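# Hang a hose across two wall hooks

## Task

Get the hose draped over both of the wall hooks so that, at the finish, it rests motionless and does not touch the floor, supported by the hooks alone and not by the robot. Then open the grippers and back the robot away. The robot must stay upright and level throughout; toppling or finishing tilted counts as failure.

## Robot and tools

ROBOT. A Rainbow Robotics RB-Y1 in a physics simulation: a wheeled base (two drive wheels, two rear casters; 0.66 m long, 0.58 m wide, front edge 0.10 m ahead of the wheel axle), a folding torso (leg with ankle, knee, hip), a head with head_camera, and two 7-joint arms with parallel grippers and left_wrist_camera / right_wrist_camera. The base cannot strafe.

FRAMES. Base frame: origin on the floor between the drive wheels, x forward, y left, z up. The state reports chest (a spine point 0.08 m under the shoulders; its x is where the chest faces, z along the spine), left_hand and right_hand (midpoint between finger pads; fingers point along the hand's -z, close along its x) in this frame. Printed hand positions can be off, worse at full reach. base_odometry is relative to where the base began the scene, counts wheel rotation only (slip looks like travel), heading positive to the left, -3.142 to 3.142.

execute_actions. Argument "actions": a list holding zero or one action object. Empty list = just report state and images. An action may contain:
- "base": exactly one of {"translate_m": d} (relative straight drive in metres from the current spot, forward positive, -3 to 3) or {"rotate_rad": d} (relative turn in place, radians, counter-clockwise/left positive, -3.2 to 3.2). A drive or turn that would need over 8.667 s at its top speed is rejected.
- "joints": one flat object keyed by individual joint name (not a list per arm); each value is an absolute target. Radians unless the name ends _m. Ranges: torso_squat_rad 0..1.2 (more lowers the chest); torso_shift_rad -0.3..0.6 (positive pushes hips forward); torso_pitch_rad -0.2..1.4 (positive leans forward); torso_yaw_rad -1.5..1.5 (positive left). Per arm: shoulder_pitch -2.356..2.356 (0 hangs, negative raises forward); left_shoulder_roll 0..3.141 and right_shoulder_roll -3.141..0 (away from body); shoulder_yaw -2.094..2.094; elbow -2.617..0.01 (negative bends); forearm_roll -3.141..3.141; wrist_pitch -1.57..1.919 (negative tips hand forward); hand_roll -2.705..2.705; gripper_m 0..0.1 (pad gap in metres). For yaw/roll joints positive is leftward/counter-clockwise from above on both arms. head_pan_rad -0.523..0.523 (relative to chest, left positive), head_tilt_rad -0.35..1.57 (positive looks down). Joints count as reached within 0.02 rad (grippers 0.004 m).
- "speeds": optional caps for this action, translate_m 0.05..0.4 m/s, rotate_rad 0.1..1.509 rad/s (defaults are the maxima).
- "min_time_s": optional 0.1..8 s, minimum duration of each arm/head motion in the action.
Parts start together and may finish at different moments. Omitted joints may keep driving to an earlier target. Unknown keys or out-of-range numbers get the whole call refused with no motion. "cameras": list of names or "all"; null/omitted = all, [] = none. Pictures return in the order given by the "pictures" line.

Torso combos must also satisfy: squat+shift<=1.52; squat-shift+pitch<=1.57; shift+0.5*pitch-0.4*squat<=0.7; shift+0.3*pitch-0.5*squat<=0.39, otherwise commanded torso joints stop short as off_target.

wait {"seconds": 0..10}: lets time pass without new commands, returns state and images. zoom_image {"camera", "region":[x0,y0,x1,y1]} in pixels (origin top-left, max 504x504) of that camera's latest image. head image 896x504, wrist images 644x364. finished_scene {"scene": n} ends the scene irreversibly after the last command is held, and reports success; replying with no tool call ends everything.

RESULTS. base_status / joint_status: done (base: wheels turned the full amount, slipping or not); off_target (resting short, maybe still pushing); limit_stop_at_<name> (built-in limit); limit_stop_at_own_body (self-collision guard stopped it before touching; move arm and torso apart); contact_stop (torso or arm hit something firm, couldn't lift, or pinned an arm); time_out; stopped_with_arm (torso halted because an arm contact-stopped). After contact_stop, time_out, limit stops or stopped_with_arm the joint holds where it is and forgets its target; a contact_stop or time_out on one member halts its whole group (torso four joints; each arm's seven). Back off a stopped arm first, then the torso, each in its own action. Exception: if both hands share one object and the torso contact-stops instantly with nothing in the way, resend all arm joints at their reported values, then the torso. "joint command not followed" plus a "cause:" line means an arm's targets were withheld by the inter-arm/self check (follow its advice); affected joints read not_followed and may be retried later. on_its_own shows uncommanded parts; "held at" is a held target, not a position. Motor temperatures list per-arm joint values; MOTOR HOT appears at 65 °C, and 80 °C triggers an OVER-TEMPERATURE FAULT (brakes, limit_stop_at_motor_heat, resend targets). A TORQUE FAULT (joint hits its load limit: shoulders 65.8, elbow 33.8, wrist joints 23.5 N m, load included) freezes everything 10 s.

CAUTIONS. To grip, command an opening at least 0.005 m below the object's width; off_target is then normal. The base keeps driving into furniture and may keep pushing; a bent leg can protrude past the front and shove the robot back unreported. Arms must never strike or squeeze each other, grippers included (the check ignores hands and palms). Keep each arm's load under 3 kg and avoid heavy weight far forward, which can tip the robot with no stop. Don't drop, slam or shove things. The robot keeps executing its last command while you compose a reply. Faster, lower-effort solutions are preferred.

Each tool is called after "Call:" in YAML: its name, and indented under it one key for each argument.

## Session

Call:
execute_actions:
  actions: []

Scene clock: 0.00 s.
Motor temperatures (°C, as the motors report them): left_arm=[29 30 33 34 31 35 34] | right_arm=[29 31 33 31 31 31 34]
base_odometry: x=+0.000 y=+0.000 heading=+0.000 (m, m, rad; odometry frame)
base_status: not commanded
joint_positions: torso_squat_rad=+0.350 torso_shift_rad=+0.001 torso_pitch_rad=+0.001 torso_yaw_rad=-0.001 left_shoulder_pitch_rad=-0.031 left_shoulder_roll_rad=+0.023 left_shoulder_yaw_rad=-0.018 left_elbow_rad=-0.197 left_forearm_roll_rad=+0.022 left_wrist_pitch_rad=-0.007 left_hand_roll_rad=+0.028 left_gripper_m=+0.101 right_shoulder_pitch_rad=+0.041 right_shoulder_roll_rad=-0.034 right_shoulder_yaw_rad=-0.020 right_elbow_rad=-0.203 right_forearm_roll_rad=-0.032 right_wrist_pitch_rad=+0.020 right_hand_roll_rad=-0.041 right_gripper_m=+0.100 head_pan_rad=-0.001 head_tilt_rad=+0.401
joint_status: not commanded
chest: x=-0.2273 y=-0.0008 z=+1.2476 quat_wxyz=(+1.000, +0.000, +0.000, +0.000) (m; base frame)
left_hand: x=-0.1077 y=+0.2341 z=+0.5721 quat_wxyz=(+0.993, +0.008, -0.116, +0.009) (m; base frame)
right_hand: x=-0.1635 y=-0.2494 z=+0.5651 quat_wxyz=(+0.996, -0.016, -0.072, -0.051) (m; base frame)
pictures: head_camera, left_wrist_camera, right_wrist_camera
Images, in order (width x height): head_camera 896x504, left_wrist_camera 644x364, right_wrist_camera 644x364.

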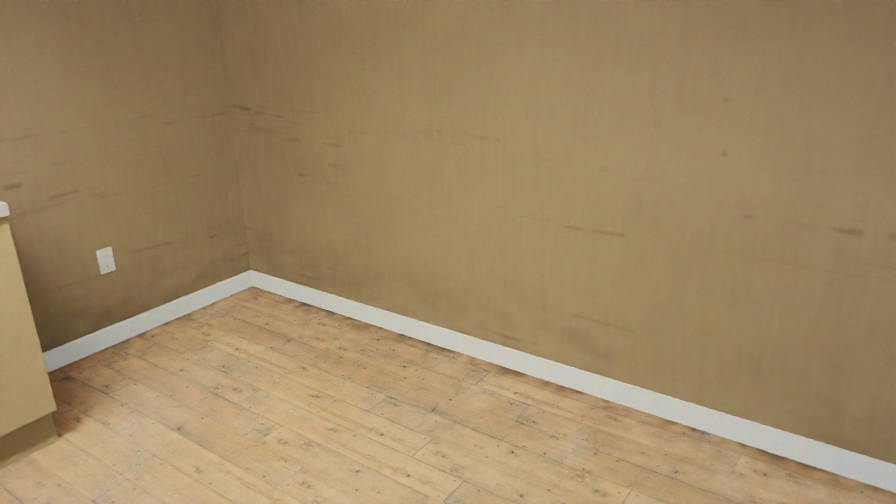

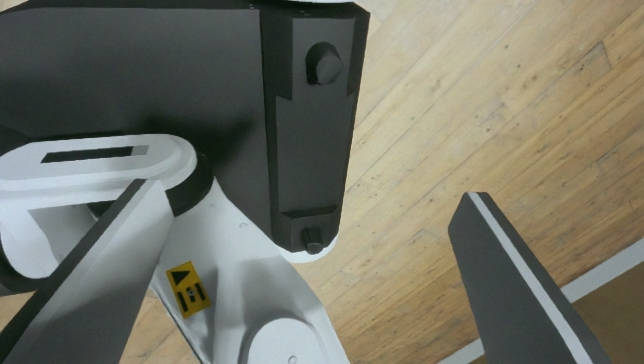

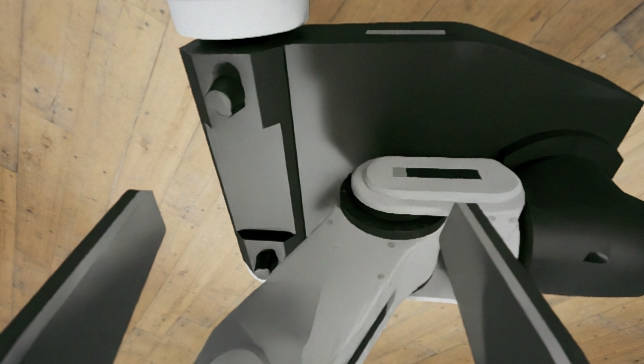

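Call:
execute_actions:
  actions:
    - {"base":{"rotate_rad":-2.2},"joints":{"head_tilt_rad":0.3,"torso_squat_rad":0}}

Scene clock: 8.43 s.
Motor temperatures (°C, as the motors report them): left_arm=[29 30 33 34 31 35 34] | right_arm=[29 31 33 31 31 31 34]
base_odometry: x=+0.000 y=+0.000 heading=-2.199 (m, m, rad; odometry frame)
base_status: done
joint_positions: torso_squat_rad=+0.000 torso_shift_rad=+0.001 torso_pitch_rad=+0.001 torso_yaw_rad=-0.001 left_shoulder_pitch_rad=-0.031 left_shoulder_roll_rad=+0.023 left_shoulder_yaw_rad=-0.018 left_elbow_rad=-0.197 left_forearm_roll_rad=+0.022 left_wrist_pitch_rad=-0.007 left_hand_roll_rad=+0.028 left_gripper_m=+0.101 right_shoulder_pitch_rad=+0.041 right_shoulder_roll_rad=-0.034 right_shoulder_yaw_rad=-0.020 right_elbow_rad=-0.203 right_forearm_roll_rad=-0.032 right_wrist_pitch_rad=+0.020 right_hand_roll_rad=-0.041 right_gripper_m=+0.100 head_pan_rad=-0.001 head_tilt_rad=+0.300
joint_status: all done
chest: x=-0.2273 y=-0.0008 z=+1.2899 quat_wxyz=(+1.000, +0.000, +0.000, +0.000) (m; base frame)
left_hand: x=-0.1077 y=+0.2341 z=+0.6145 quat_wxyz=(+0.993, +0.008, -0.116, +0.009) (m; base frame)
right_hand: x=-0.1636 y=-0.2494 z=+0.6075 quat_wxyz=(+0.996, -0.016, -0.072, -0.051) (m; base frame)
pictures: head_camera, left_wrist_camera, right_wrist_camera
Images, in order (width x height): head_camera 896x504, left_wrist_camera 644x364, right_wrist_camera 644x364.

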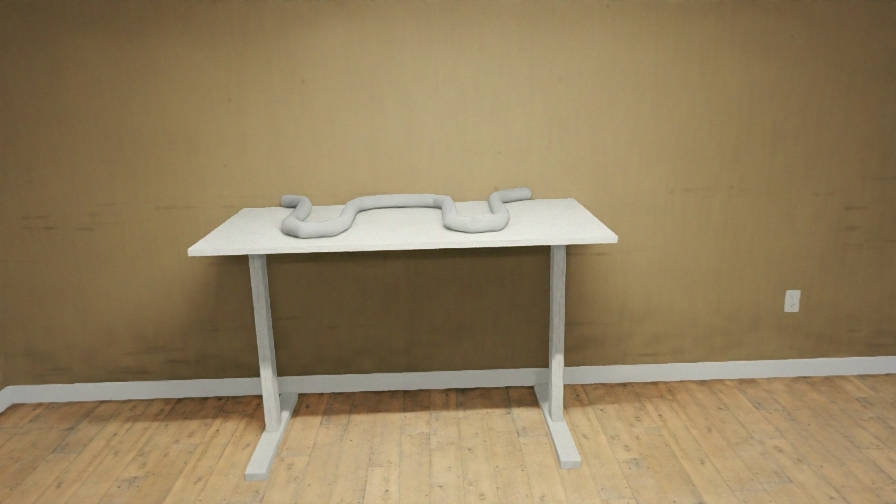

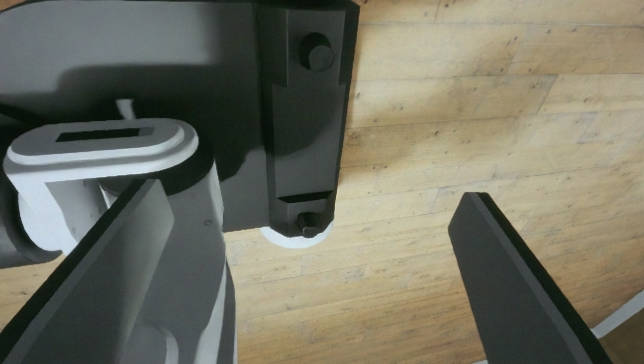

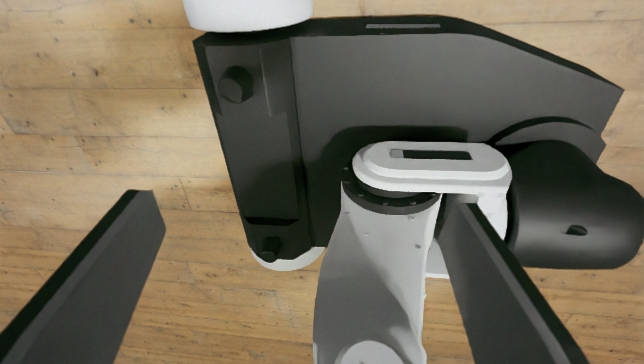

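Call:
execute_actions:
  actions:
    - {"base":{"rotate_rad":0.041},"joints":{"head_tilt_rad":0.4,"torso_yaw_rad":-0.8,"head_pan_rad":-0.52}}
  cameras: ["head_camera"]

Scene clock: 15.27 s.
Motor temperatures (°C, as the motors report them): left_arm=[29 30 33 34 31 35 34] | right_arm=[29 31 33 31 31 31 34]
base_odometry: x=+0.000 y=+0.000 heading=-2.159 (m, m, rad; odometry frame)
base_status: done
joint_positions: torso_squat_rad=+0.000 torso_shift_rad=+0.001 torso_pitch_rad=+0.001 torso_yaw_rad=-0.800 left_shoulder_pitch_rad=-0.031 left_shoulder_roll_rad=+0.023 left_shoulder_yaw_rad=-0.018 left_elbow_rad=-0.197 left_forearm_roll_rad=+0.022 left_wrist_pitch_rad=-0.007 left_hand_roll_rad=+0.028 left_gripper_m=+0.101 right_shoulder_pitch_rad=+0.041 right_shoulder_roll_rad=-0.034 right_shoulder_yaw_rad=-0.020 right_elbow_rad=-0.203 right_forearm_roll_rad=-0.032 right_wrist_pitch_rad=+0.020 right_hand_roll_rad=-0.041 right_gripper_m=+0.100 head_pan_rad=-0.520 head_tilt_rad=+0.400
joint_status: all done
chest: x=-0.2273 y=-0.0009 z=+1.2899 quat_wxyz=(+0.921, +0.000, +0.001, -0.389) (m; base frame)
left_hand: x=+0.0240 y=+0.0769 z=+0.6143 quat_wxyz=(+0.919, -0.039, -0.110, -0.378) (m; base frame)
right_hand: x=-0.3616 y=-0.2200 z=+0.6077 quat_wxyz=(+0.897, -0.043, -0.060, -0.435) (m; base frame)
pictures: head_camera
Images, in order (width x height): head_camera 896x504.

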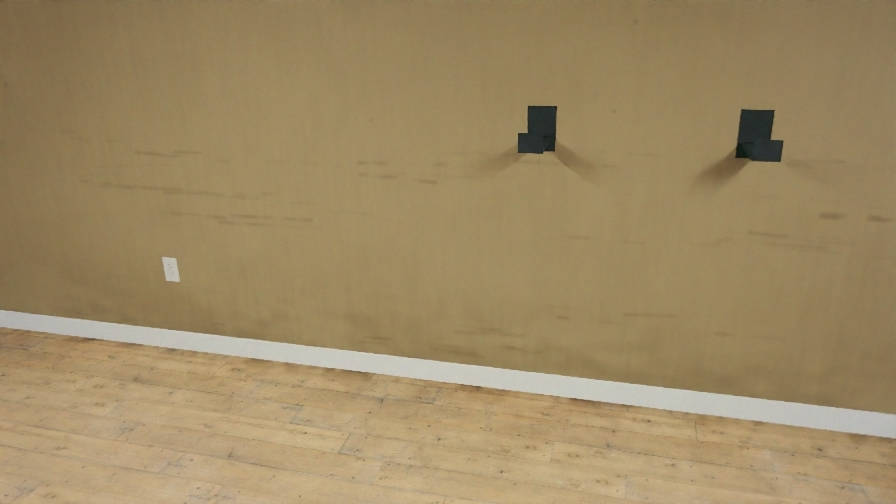

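Call:
execute_actions:
  actions:
    - {"base":{"translate_m":1.97},"joints":{"torso_yaw_rad":0,"head_pan_rad":0,"head_tilt_rad":0.75,"torso_squat_rad":0.3,"left_shoulder_pitch_rad":-1.054,"left_shoulder_roll_rad":0.324,"left_shoulder_yaw_rad":0.383,"left_elbow_rad":-0.984,"left_forearm_roll_rad":0,"left_wrist_pitch_rad":1.86,"left_hand_roll_rad":-0.165,"right_shoulder_pitch_rad":-1.054,"right_shoulder_roll_rad":-0.324,"right_shoulder_yaw_rad":-0.383,"right_elbow_rad":-0.984,"right_forearm_roll_rad":0,"right_wrist_pitch_rad":1.86,"right_hand_roll_rad":0.165},"min_time_s":2.5}

Scene clock: 37.60 s.
Motor temperatures (°C, as the motors report them): left_arm=[29 30 33 34 31 35 34] | right_arm=[29 31 33 31 31 31 34]
base_odometry: x=-1.094 y=-1.639 heading=-2.160 (m, m, rad; odometry frame)
base_status: done
joint_positions: torso_squat_rad=+0.300 torso_shift_rad=+0.001 torso_pitch_rad=+0.001 torso_yaw_rad=+0.000 left_shoulder_pitch_rad=-1.054 left_shoulder_roll_rad=+0.324 left_shoulder_yaw_rad=+0.383 left_elbow_rad=-0.984 left_forearm_roll_rad=+0.000 left_wrist_pitch_rad=+1.860 left_hand_roll_rad=-0.165 left_gripper_m=+0.101 right_shoulder_pitch_rad=-1.054 right_shoulder_roll_rad=-0.324 right_shoulder_yaw_rad=-0.383 right_elbow_rad=-0.984 right_forearm_roll_rad=+0.000 right_wrist_pitch_rad=+1.860 right_hand_roll_rad=+0.165 right_gripper_m=+0.100 head_pan_rad=+0.000 head_tilt_rad=+0.750
joint_status: all done
chest: x=-0.2271 y=-0.0008 z=+1.2587 quat_wxyz=(+1.000, +0.000, +0.001, +0.000) (m; base frame)
left_hand: x=+0.3097 y=+0.3090 z=+1.1026 quat_wxyz=(+0.995, +0.017, -0.099, +0.000) (m; base frame)
right_hand: x=+0.3098 y=-0.3103 z=+1.1022 quat_wxyz=(+0.995, -0.017, -0.099, +0.000) (m; base frame)
pictures: head_camera, left_wrist_camera, right_wrist_camera
Images, in order (width x height): head_camera 896x504, left_wrist_camera 644x364, right_wrist_camera 644x364.

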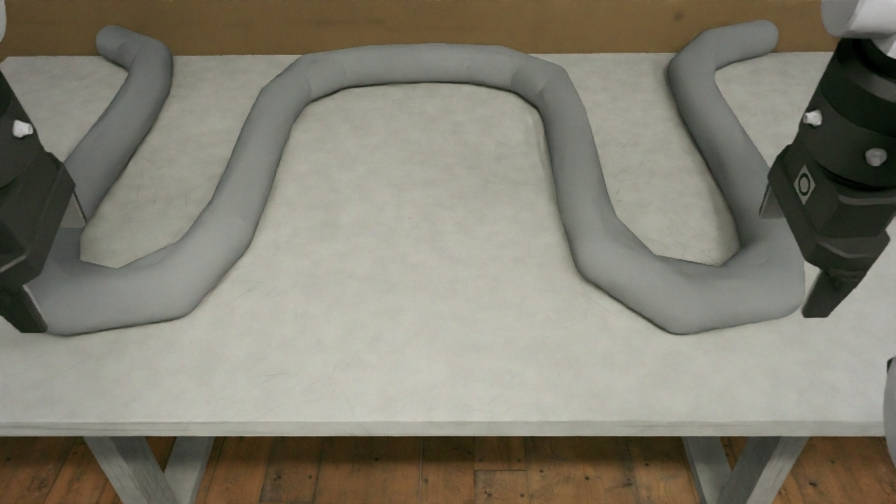

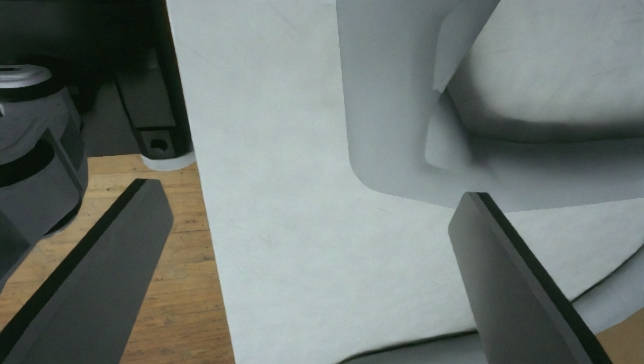

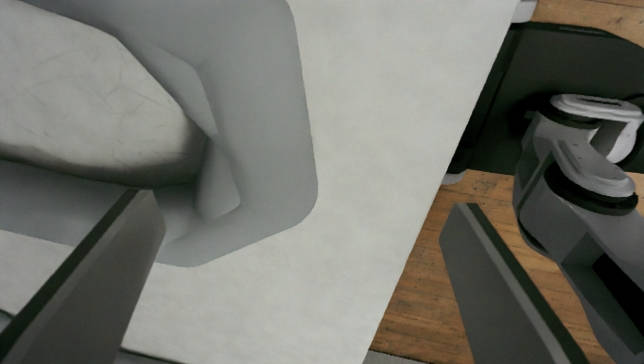

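Call:
execute_actions:
  actions:
    - {"base":{"translate_m":0.058},"joints":{"torso_squat_rad":0.5,"left_hand_roll_rad":0.02,"right_hand_roll_rad":0.38,"left_wrist_pitch_rad":1.83,"right_wrist_pitch_rad":1.89}}

Scene clock: 46.27 s.
Motor temperatures (°C, as the motors report them): left_arm=[29 30 33 34 31 35 34] | right_arm=[29 31 33 31 31 31 34]
base_odometry: x=-1.126 y=-1.687 heading=-2.160 (m, m, rad; odometry frame)
base_status: done
joint_positions: torso_squat_rad=+0.500 torso_shift_rad=+0.001 torso_pitch_rad=+0.001 torso_yaw_rad=+0.000 left_shoulder_pitch_rad=-1.054 left_shoulder_roll_rad=+0.324 left_shoulder_yaw_rad=+0.383 left_elbow_rad=-0.984 left_forearm_roll_rad=+0.000 left_wrist_pitch_rad=+1.830 left_hand_roll_rad=+0.020 left_gripper_m=+0.101 right_shoulder_pitch_rad=-1.054 right_shoulder_roll_rad=-0.324 right_shoulder_yaw_rad=-0.383 right_elbow_rad=-0.984 right_forearm_roll_rad=+0.000 right_wrist_pitch_rad=+1.890 right_hand_roll_rad=+0.380 right_gripper_m=+0.100 head_pan_rad=+0.000 head_tilt_rad=+0.750
joint_status: all done
chest: x=-0.2273 y=-0.0008 z=+1.2042 quat_wxyz=(+1.000, +0.000, +0.000, +0.000) (m; base frame)
left_hand: x=+0.3162 y=+0.3101 z=+1.0498 quat_wxyz=(+0.989, +0.009, -0.115, +0.092) (m; base frame)
right_hand: x=+0.3029 y=-0.3092 z=+1.0467 quat_wxyz=(+0.991, -0.023, -0.082, +0.107) (m; base frame)
pictures: head_camera, left_wrist_camera, right_wrist_camera
Images, in order (width x height): head_camera 896x504, left_wrist_camera 644x364, right_wrist_camera 644x364.

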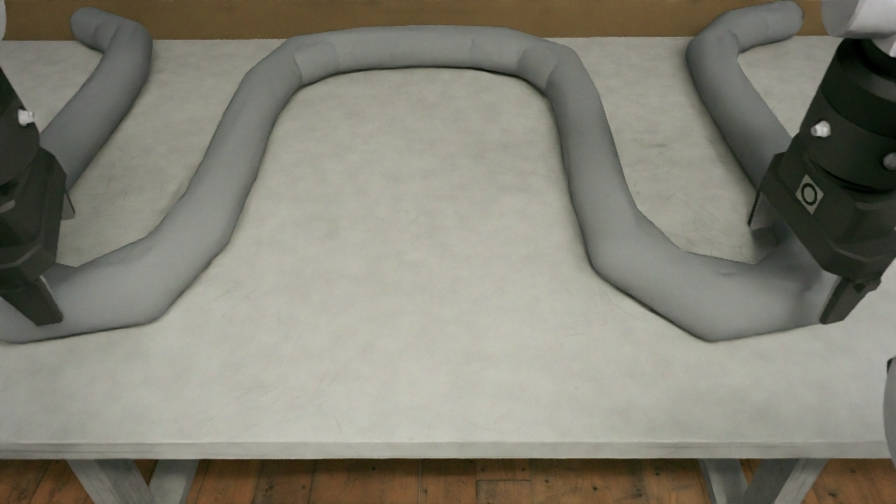

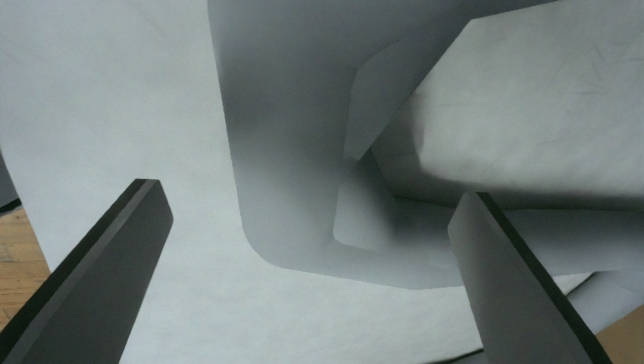

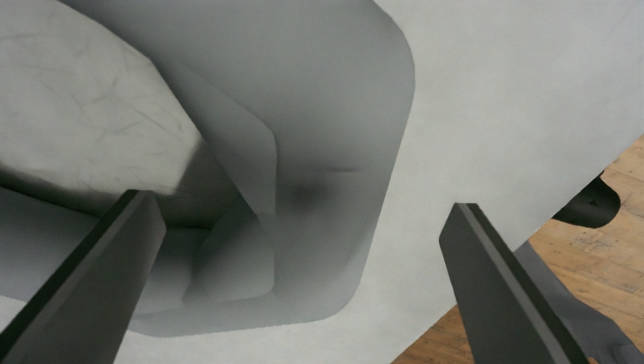

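Call:
execute_actions:
  actions:
    - {"joints":{"torso_squat_rad":0.645,"right_shoulder_pitch_rad":-1.071,"right_shoulder_roll_rad":-0.288,"right_shoulder_yaw_rad":-0.36,"right_hand_roll_rad":0.335}}

Scene clock: 52.83 s.
Motor temperatures (°C, as the motors report them): left_arm=[29 30 33 34 31 35 34] | right_arm=[30 31 33 31 31 31 34]
base_odometry: x=-1.126 y=-1.687 heading=-2.160 (m, m, rad; odometry frame)
base_status: not commanded
joint_positions: torso_squat_rad=+0.645 torso_shift_rad=+0.001 torso_pitch_rad=+0.001 torso_yaw_rad=+0.000 left_shoulder_pitch_rad=-1.054 left_shoulder_roll_rad=+0.324 left_shoulder_yaw_rad=+0.383 left_elbow_rad=-0.984 left_forearm_roll_rad=+0.000 left_wrist_pitch_rad=+1.830 left_hand_roll_rad=+0.020 left_gripper_m=+0.101 right_shoulder_pitch_rad=-1.072 right_shoulder_roll_rad=-0.288 right_shoulder_yaw_rad=-0.360 right_elbow_rad=-0.984 right_forearm_roll_rad=+0.000 right_wrist_pitch_rad=+1.890 right_hand_roll_rad=+0.335 right_gripper_m=+0.100 head_pan_rad=+0.000 head_tilt_rad=+0.750
joint_status: all done
chest: x=-0.2274 y=-0.0007 z=+1.1493 quat_wxyz=(+1.000, +0.000, +0.000, +0.000) (m; base frame)
left_hand: x=+0.3161 y=+0.3103 z=+0.9950 quat_wxyz=(+0.989, +0.009, -0.115, +0.092) (m; base frame)
right_hand: x=+0.3071 y=-0.2852 z=+0.9939 quat_wxyz=(+0.990, -0.021, -0.085, +0.108) (m; base frame)
pictures: head_camera, left_wrist_camera, right_wrist_camera
Images, in order (width x height): head_camera 896x504, left_wrist_camera 644x364, right_wrist_camera 644x364.

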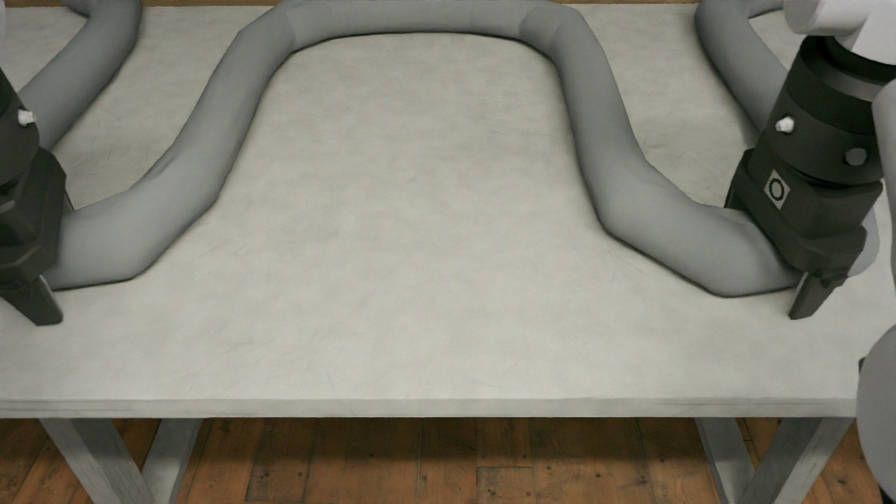

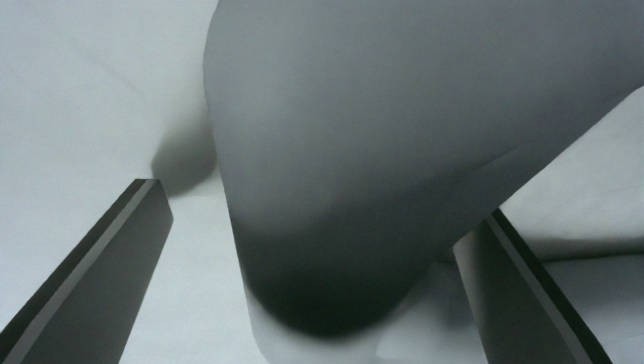

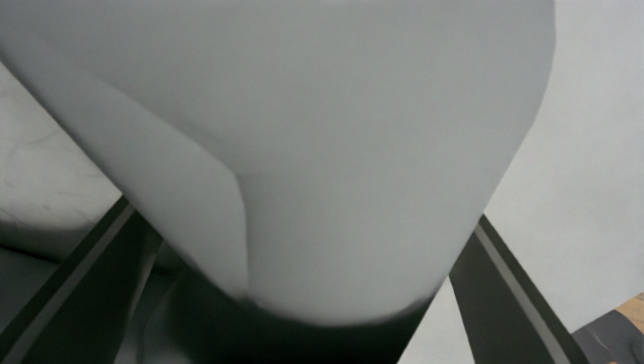

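Call:
execute_actions:
  actions:
    - {"joints":{"left_shoulder_pitch_rad":-1.04,"left_gripper_m":0.04,"right_gripper_m":0.04}}
  cameras: ["left_wrist_camera","right_wrist_camera"]

Scene clock: 56.73 s.
Motor temperatures (°C, as the motors report them): left_arm=[29 30 33 34 31 35 34] | right_arm=[30 31 33 31 31 31 34]
base_odometry: x=-1.126 y=-1.687 heading=-2.160 (m, m, rad; odometry frame)
base_status: not commanded
joint_positions: torso_squat_rad=+0.645 torso_shift_rad=+0.001 torso_pitch_rad=+0.001 torso_yaw_rad=+0.000 left_shoulder_pitch_rad=-1.045 left_shoulder_roll_rad=+0.327 left_shoulder_yaw_rad=+0.383 left_elbow_rad=-0.988 left_forearm_roll_rad=+0.000 left_wrist_pitch_rad=+1.828 left_hand_roll_rad=+0.020 left_gripper_m=+0.060 right_shoulder_pitch_rad=-1.071 right_shoulder_roll_rad=-0.288 right_shoulder_yaw_rad=-0.360 right_elbow_rad=-0.984 right_forearm_roll_rad=+0.000 right_wrist_pitch_rad=+1.890 right_hand_roll_rad=+0.335 right_gripper_m=+0.060 head_pan_rad=+0.000 head_tilt_rad=+0.750
joint_status: left_gripper_m off_target (ended at +0.060, target +0.040); right_gripper_m off_target (ended at +0.060, target +0.040); the others done
chest: x=-0.2274 y=-0.0008 z=+1.1493 quat_wxyz=(+1.000, +0.000, +0.000, +0.000) (m; base frame)
left_hand: x=+0.3150 y=+0.3135 z=+0.9926 quat_wxyz=(+0.989, +0.011, -0.115, +0.094) (m; base frame)
right_hand: x=+0.3068 y=-0.2854 z=+0.9933 quat_wxyz=(+0.990, -0.021, -0.084, +0.107) (m; base frame)
pictures: left_wrist_camera, right_wrist_camera
Images, in order (width x height): left_wrist_camera 644x364, right_wrist_camera 644x364.

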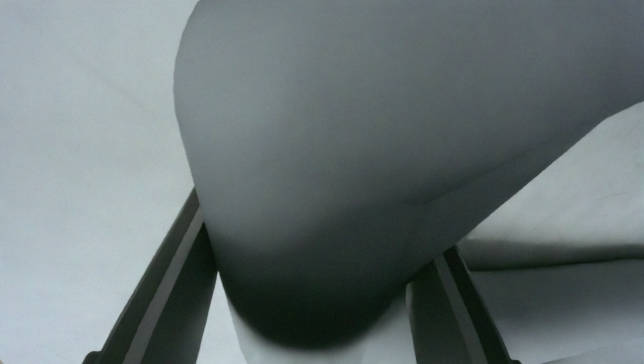

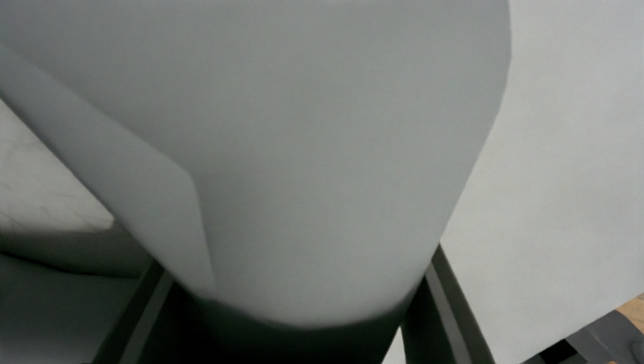

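Call:
execute_actions:
  actions:
    - {"base":{"translate_m":-0.15},"speeds":{"translate_m":0.05},"joints":{"torso_squat_rad":0,"left_shoulder_pitch_rad":-1.807,"left_shoulder_roll_rad":0.695,"left_shoulder_yaw_rad":0.264,"left_elbow_rad":-0.984,"left_wrist_pitch_rad":1.9,"left_hand_roll_rad":-0.12,"right_shoulder_pitch_rad":-1.807,"right_shoulder_roll_rad":-0.695,"right_shoulder_yaw_rad":-0.264,"right_wrist_pitch_rad":1.9,"right_hand_roll_rad":0.12},"min_time_s":3.5}

Scene clock: 67.37 s.
Motor temperatures (°C, as the motors report them): left_arm=[29 30 33 34 31 35 34] | right_arm=[30 31 33 31 31 31 34]
base_odometry: x=-1.043 y=-1.562 heading=-2.160 (m, m, rad; odometry frame)
base_status: done
joint_positions: torso_squat_rad=+0.000 torso_shift_rad=+0.001 torso_pitch_rad=+0.001 torso_yaw_rad=+0.000 left_shoulder_pitch_rad=-1.806 left_shoulder_roll_rad=+0.694 left_shoulder_yaw_rad=+0.264 left_elbow_rad=-0.983 left_forearm_roll_rad=+0.000 left_wrist_pitch_rad=+1.900 left_hand_roll_rad=-0.120 left_gripper_m=+0.060 right_shoulder_pitch_rad=-1.806 right_shoulder_roll_rad=-0.694 right_shoulder_yaw_rad=-0.264 right_elbow_rad=-0.983 right_forearm_roll_rad=+0.000 right_wrist_pitch_rad=+1.900 right_hand_roll_rad=+0.120 right_gripper_m=+0.060 head_pan_rad=+0.000 head_tilt_rad=+0.750
joint_status: all done
chest: x=-0.2269 y=-0.0009 z=+1.2899 quat_wxyz=(+1.000, +0.000, +0.001, +0.000) (m; base frame)
left_hand: x=+0.2943 y=+0.3572 z=+1.5988 quat_wxyz=(+0.880, +0.090, -0.462, +0.061) (m; base frame)
right_hand: x=+0.2943 y=-0.3594 z=+1.5984 quat_wxyz=(+0.880, -0.089, -0.462, -0.062) (m; base frame)
pictures: head_camera, left_wrist_camera, right_wrist_camera
Images, in order (width x height): head_camera 896x504, left_wrist_camera 644x364, right_wrist_camera 644x364.

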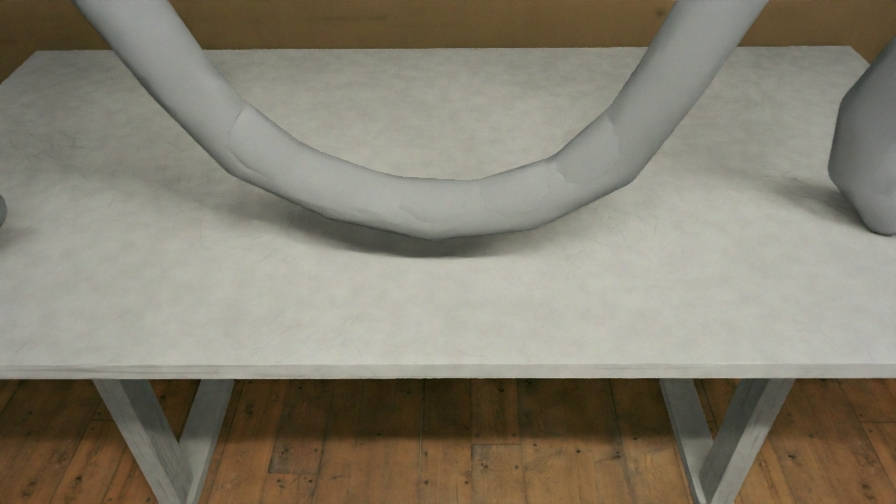

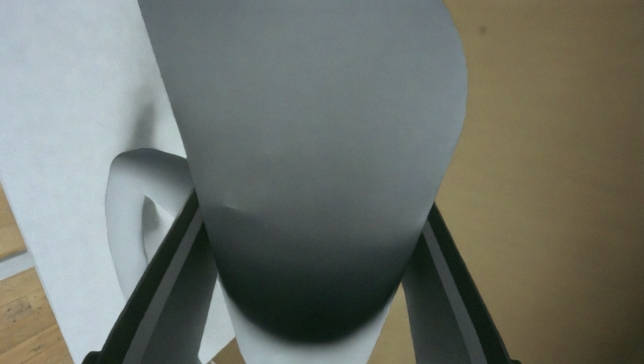

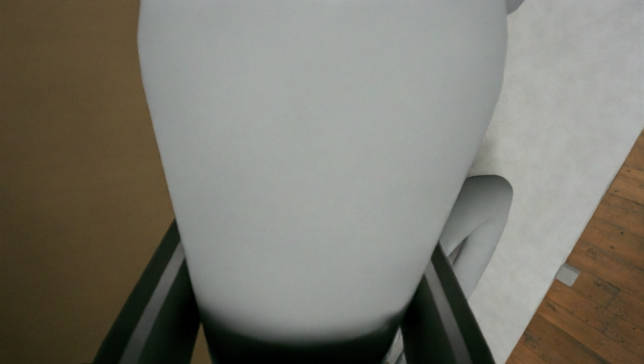

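Call:
execute_actions:
  actions:
    - {"base":{"translate_m":-2.13}}
  cameras: ["head_camera"]

Call:
execute_actions:
  actions:
    - {"base":{"rotate_rad":-1.616},"joints":{"left_shoulder_pitch_rad":-1.183,"left_shoulder_roll_rad":0.462,"left_shoulder_yaw_rad":0.412,"left_wrist_pitch_rad":1.88,"left_hand_roll_rad":-0.24,"right_shoulder_pitch_rad":-1.183,"right_shoulder_roll_rad":-0.462,"right_shoulder_yaw_rad":-0.412,"right_wrist_pitch_rad":1.88,"right_hand_roll_rad":0.24,"head_tilt_rad":0.4},"min_time_s":3.3}

Scene clock: 87.33 s.
Motor temperatures (°C, as the motors report them): left_arm=[29 30 33 34 31 35 34] | right_arm=[30 31 33 31 31 31 34]
base_odometry: x=+0.142 y=+0.208 heading=-2.161 (m, m, rad; odometry frame)
base_status: done
joint_positions: torso_squat_rad=+0.000 torso_shift_rad=+0.001 torso_pitch_rad=+0.001 torso_yaw_rad=+0.000 left_shoulder_pitch_rad=-1.806 left_shoulder_roll_rad=+0.694 left_shoulder_yaw_rad=+0.264 left_elbow_rad=-0.983 left_forearm_roll_rad=+0.000 left_wrist_pitch_rad=+1.900 left_hand_roll_rad=-0.120 left_gripper_m=+0.060 right_shoulder_pitch_rad=-1.806 right_shoulder_roll_rad=-0.694 right_shoulder_yaw_rad=-0.264 right_elbow_rad=-0.983 right_forearm_roll_rad=+0.000 right_wrist_pitch_rad=+1.900 right_hand_roll_rad=+0.120 right_gripper_m=+0.060 head_pan_rad=+0.000 head_tilt_rad=+0.750
joint_status: not commanded
chest: x=-0.2269 y=-0.0009 z=+1.2899 quat_wxyz=(+1.000, +0.000, +0.001, +0.000) (m; base frame)
left_hand: x=+0.2943 y=+0.3573 z=+1.5988 quat_wxyz=(+0.880, +0.090, -0.462, +0.061) (m; base frame)
right_hand: x=+0.2942 y=-0.3594 z=+1.5985 quat_wxyz=(+0.880, -0.089, -0.462, -0.062) (m; base frame)
pictures: head_camera
Images, in order (width x height): head_camera 896x504.

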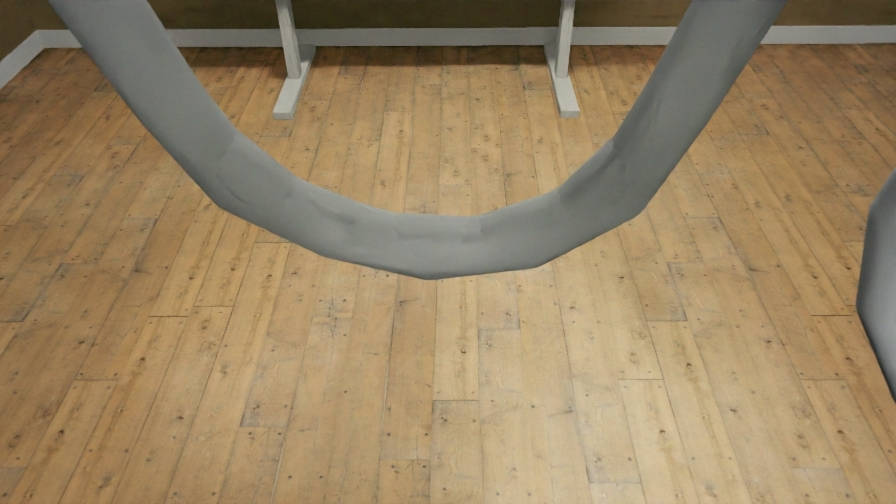

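Scene clock: 91.27 s.
Motor temperatures (°C, as the motors report them): left_arm=[29 30 33 34 31 35 34] | right_arm=[30 31 33 31 31 31 34]
base_odometry: x=+0.142 y=+0.208 heading=+2.507 (m, m, rad; odometry frame)
base_status: done
joint_positions: torso_squat_rad=+0.000 torso_shift_rad=+0.001 torso_pitch_rad=+0.001 torso_yaw_rad=+0.000 left_shoulder_pitch_rad=-1.182 left_shoulder_roll_rad=+0.462 left_shoulder_yaw_rad=+0.412 left_elbow_rad=-0.983 left_forearm_roll_rad=+0.000 left_wrist_pitch_rad=+1.880 left_hand_roll_rad=-0.240 left_gripper_m=+0.060 right_shoulder_pitch_rad=-1.182 right_shoulder_roll_rad=-0.462 right_shoulder_yaw_rad=-0.412 right_elbow_rad=-0.983 right_forearm_roll_rad=+0.000 right_wrist_pitch_rad=+1.880 right_hand_roll_rad=+0.240 right_gripper_m=+0.060 head_pan_rad=+0.000 head_tilt_rad=+0.400
joint_status: all done
chest: x=-0.2269 y=-0.0008 z=+1.2899 quat_wxyz=(+1.000, +0.000, +0.001, +0.000) (m; base frame)
left_hand: x=+0.3276 y=+0.3605 z=+1.2284 quat_wxyz=(+0.985, +0.043, -0.170, +0.005) (m; base frame)
right_hand: x=+0.3276 y=-0.3623 z=+1.2280 quat_wxyz=(+0.985, -0.042, -0.170, -0.005) (m; base frame)
pictures: head_camera, left_wrist_camera, right_wrist_camera
Images, in order (width x height): head_camera 896x504, left_wrist_camera 644x364, right_wrist_camera 644x364.

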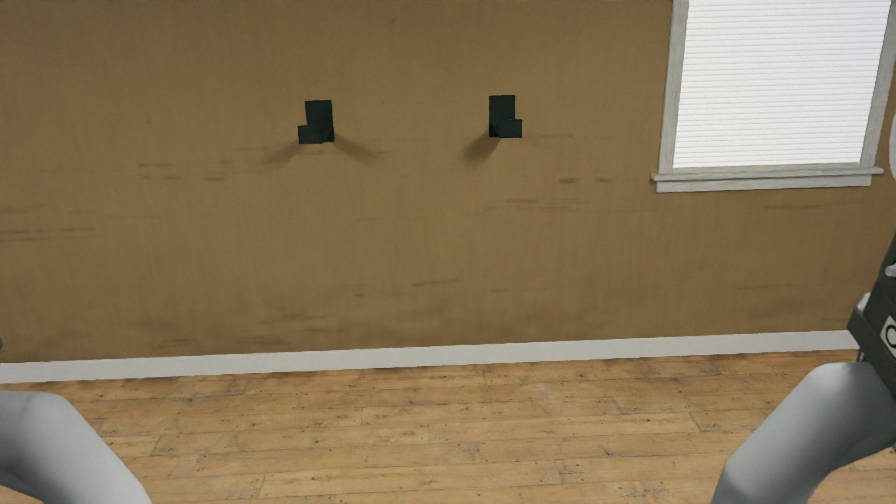

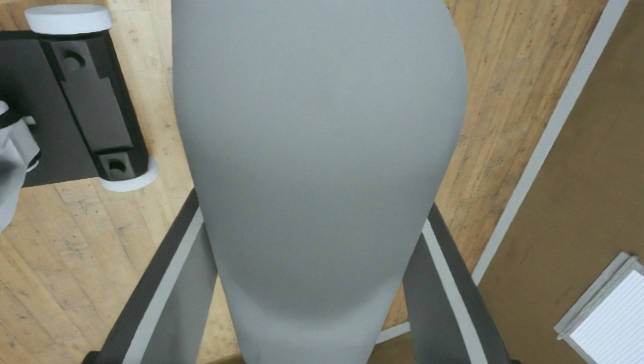

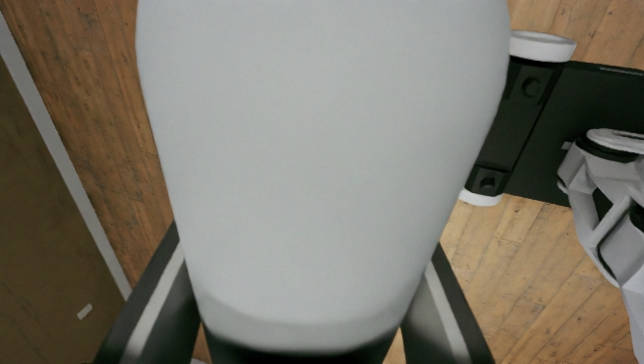

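Call:
execute_actions:
  actions:
    - {"base":{"rotate_rad":0.027}}
  cameras: ["head_camera"]

Call:
execute_actions:
  actions:
    - {"base":{"translate_m":1.75},"joints":{"head_tilt_rad":0.55}}

Scene clock: 97.70 s.
Motor temperatures (°C, as the motors report them): left_arm=[30 30 33 34 31 35 34] | right_arm=[30 31 33 31 31 31 34]
base_odometry: x=+0.142 y=+0.208 heading=+2.534 (m, m, rad; odometry frame)
base_status: done
joint_positions: torso_squat_rad=+0.000 torso_shift_rad=+0.001 torso_pitch_rad=+0.001 torso_yaw_rad=+0.000 left_shoulder_pitch_rad=-1.182 left_shoulder_roll_rad=+0.462 left_shoulder_yaw_rad=+0.412 left_elbow_rad=-0.983 left_forearm_roll_rad=+0.000 left_wrist_pitch_rad=+1.880 left_hand_roll_rad=-0.240 left_gripper_m=+0.060 right_shoulder_pitch_rad=-1.182 right_shoulder_roll_rad=-0.462 right_shoulder_yaw_rad=-0.412 right_elbow_rad=-0.983 right_forearm_roll_rad=+0.000 right_wrist_pitch_rad=+1.880 right_hand_roll_rad=+0.240 right_gripper_m=+0.060 head_pan_rad=+0.000 head_tilt_rad=+0.400
joint_status: not commanded
chest: x=-0.2269 y=-0.0009 z=+1.2899 quat_wxyz=(+1.000, +0.000, +0.001, +0.000) (m; base frame)
left_hand: x=+0.3276 y=+0.3605 z=+1.2284 quat_wxyz=(+0.985, +0.043, -0.170, +0.005) (m; base frame)
right_hand: x=+0.3276 y=-0.3623 z=+1.2279 quat_wxyz=(+0.985, -0.042, -0.170, -0.005) (m; base frame)
pictures: head_camera
Images, in order (width x height): head_camera 896x504.

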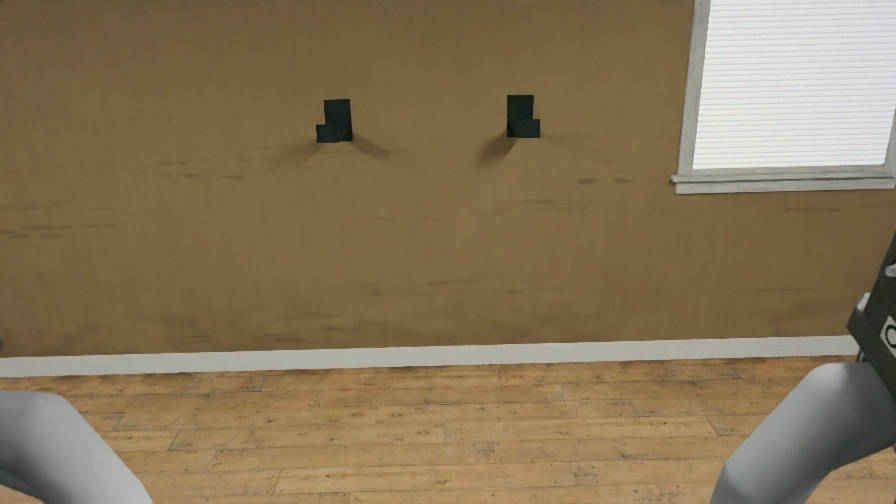

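Scene clock: 103.37 s.
Motor temperatures (°C, as the motors report them): left_arm=[30 30 33 34 31 35 34] | right_arm=[30 31 33 31 31 31 34]
base_odometry: x=-1.294 y=+1.208 heading=+2.533 (m, m, rad; odometry frame)
base_status: done
joint_positions: torso_squat_rad=+0.000 torso_shift_rad=+0.001 torso_pitch_rad=+0.002 torso_yaw_rad=+0.000 left_shoulder_pitch_rad=-1.182 left_shoulder_roll_rad=+0.462 left_shoulder_yaw_rad=+0.412 left_elbow_rad=-0.983 left_forearm_roll_rad=+0.000 left_wrist_pitch_rad=+1.880 left_hand_roll_rad=-0.240 left_gripper_m=+0.060 right_shoulder_pitch_rad=-1.182 right_shoulder_roll_rad=-0.462 right_shoulder_yaw_rad=-0.412 right_elbow_rad=-0.983 right_forearm_roll_rad=+0.000 right_wrist_pitch_rad=+1.880 right_hand_roll_rad=+0.240 right_gripper_m=+0.060 head_pan_rad=+0.000 head_tilt_rad=+0.550
joint_status: all done
chest: x=-0.2267 y=-0.0009 z=+1.2899 quat_wxyz=(+1.000, +0.000, +0.001, +0.000) (m; base frame)
left_hand: x=+0.3278 y=+0.3605 z=+1.2282 quat_wxyz=(+0.985, +0.043, -0.169, +0.005) (m; base frame)
right_hand: x=+0.3277 y=-0.3622 z=+1.2277 quat_wxyz=(+0.985, -0.042, -0.169, -0.005) (m; base frame)
pictures: head_camera, left_wrist_camera, right_wrist_camera
Images, in order (width x height): head_camera 896x504, left_wrist_camera 644x364, right_wrist_camera 644x364.

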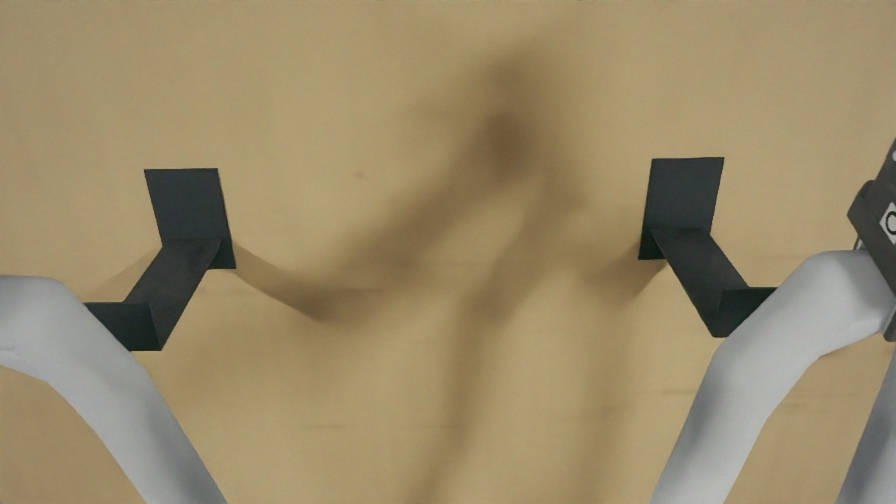

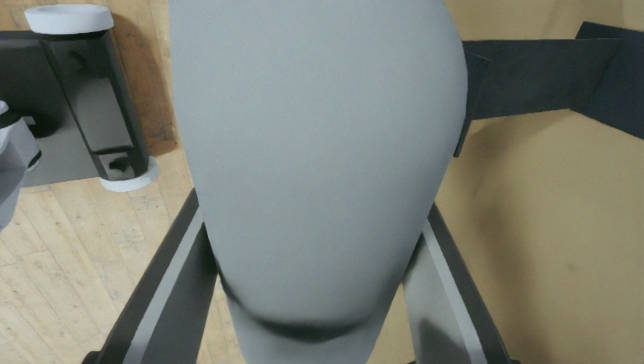

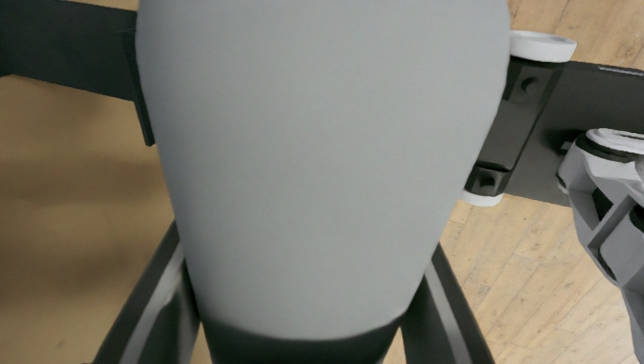

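Call:
execute_actions:
  actions:
    - {"base":{"translate_m":0.15},"speeds":{"translate_m":0.15},"joints":{"head_tilt_rad":0.65,"torso_yaw_rad":-0.03,"head_pan_rad":-0.3}}

Call:
execute_actions:
  actions:
    - {"base":{"translate_m":0.03},"joints":{"head_pan_rad":0.3}}
  cameras: ["head_camera"]

Scene clock: 111.40 s.
Motor temperatures (°C, as the motors report them): left_arm=[30 30 33 34 31 35 34] | right_arm=[30 31 33 31 31 31 34]
base_odometry: x=-1.418 y=+1.293 heading=+2.533 (m, m, rad; odometry frame)
base_status: done
joint_positions: torso_squat_rad=+0.000 torso_shift_rad=+0.001 torso_pitch_rad=+0.002 torso_yaw_rad=-0.030 left_shoulder_pitch_rad=-1.182 left_shoulder_roll_rad=+0.461 left_shoulder_yaw_rad=+0.412 left_elbow_rad=-0.983 left_forearm_roll_rad=+0.000 left_wrist_pitch_rad=+1.880 left_hand_roll_rad=-0.240 left_gripper_m=+0.060 right_shoulder_pitch_rad=-1.182 right_shoulder_roll_rad=-0.462 right_shoulder_yaw_rad=-0.412 right_elbow_rad=-0.983 right_forearm_roll_rad=+0.000 right_wrist_pitch_rad=+1.880 right_hand_roll_rad=+0.240 right_gripper_m=+0.060 head_pan_rad=-0.300 head_tilt_rad=+0.650
joint_status: all done
chest: x=-0.2268 y=-0.0008 z=+1.2899 quat_wxyz=(+1.000, +0.000, +0.001, -0.015) (m; base frame)
left_hand: x=+0.3383 y=+0.3437 z=+1.2282 quat_wxyz=(+0.985, +0.040, -0.170, -0.010) (m; base frame)
right_hand: x=+0.3165 y=-0.3787 z=+1.2278 quat_wxyz=(+0.984, -0.045, -0.169, -0.020) (m; base frame)
pictures: head_camera, left_wrist_camera, right_wrist_camera
Images, in order (width x height): head_camera 896x504, left_wrist_camera 644x364, right_wrist_camera 644x364.

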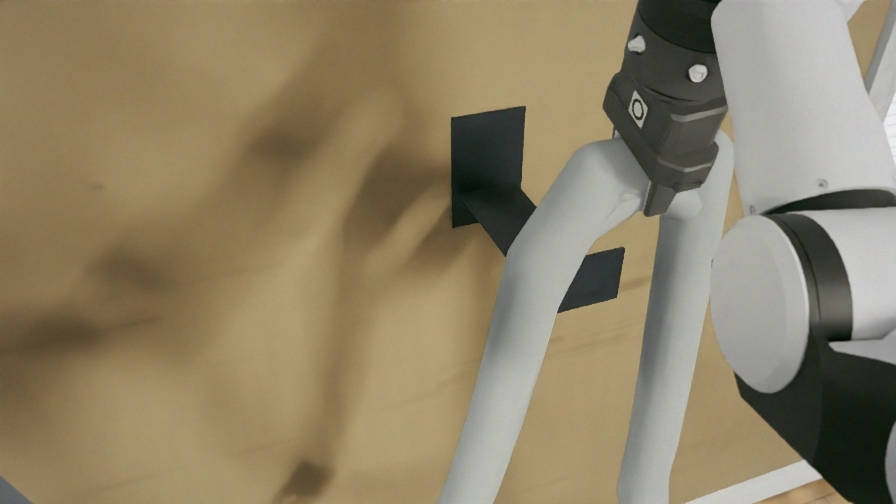

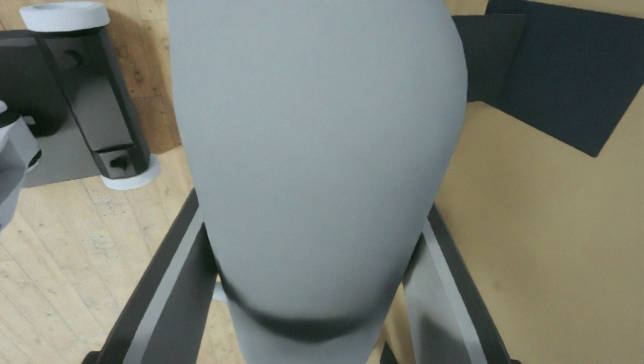

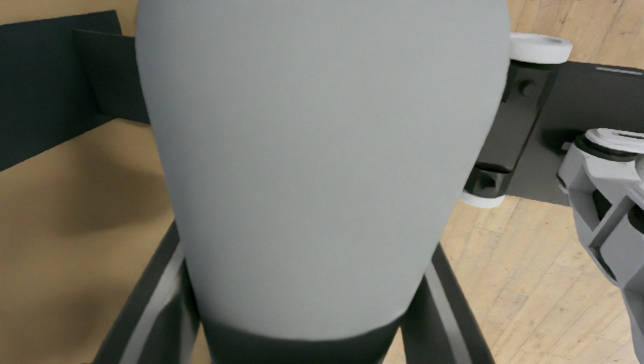

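Scene clock: 112.47 s.
Motor temperatures (°C, as the motors report them): left_arm=[30 30 33 34 31 35 34] | right_arm=[30 31 33 31 31 31 34]
base_odometry: x=-1.442 y=+1.311 heading=+2.533 (m, m, rad; odometry frame)
base_status: done
joint_positions: torso_squat_rad=+0.000 torso_shift_rad=+0.001 torso_pitch_rad=+0.002 torso_yaw_rad=-0.030 left_shoulder_pitch_rad=-1.182 left_shoulder_roll_rad=+0.461 left_shoulder_yaw_rad=+0.412 left_elbow_rad=-0.983 left_forearm_roll_rad=+0.000 left_wrist_pitch_rad=+1.880 left_hand_roll_rad=-0.240 left_gripper_m=+0.060 right_shoulder_pitch_rad=-1.182 right_shoulder_roll_rad=-0.462 right_shoulder_yaw_rad=-0.412 right_elbow_rad=-0.983 right_forearm_roll_rad=+0.000 right_wrist_pitch_rad=+1.880 right_hand_roll_rad=+0.240 right_gripper_m=+0.060 head_pan_rad=+0.300 head_tilt_rad=+0.650
joint_status: all done
chest: x=-0.2267 y=-0.0008 z=+1.2899 quat_wxyz=(+1.000, +0.000, +0.001, -0.015) (m; base frame)
left_hand: x=+0.3384 y=+0.3437 z=+1.2280 quat_wxyz=(+0.985, +0.040, -0.170, -0.010) (m; base frame)
right_hand: x=+0.3167 y=-0.3787 z=+1.2277 quat_wxyz=(+0.984, -0.045, -0.169, -0.020) (m; base frame)
pictures: head_camera
Images, in order (width x height): head_camera 896x504.

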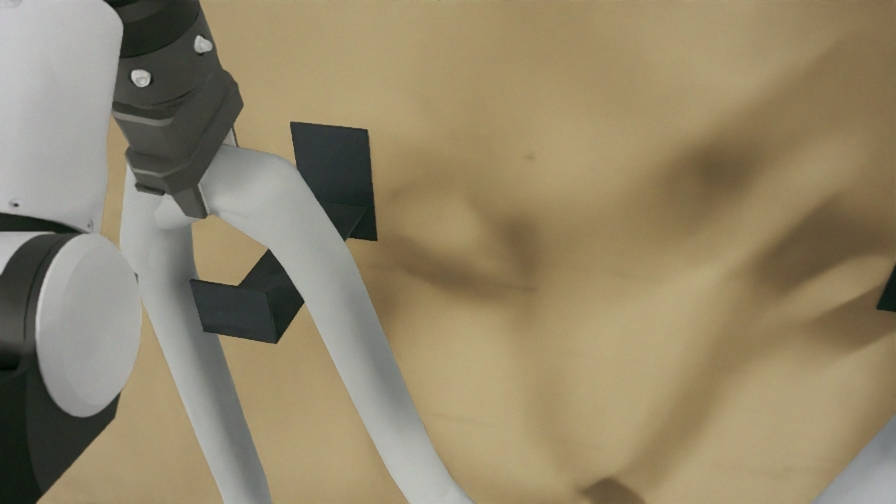

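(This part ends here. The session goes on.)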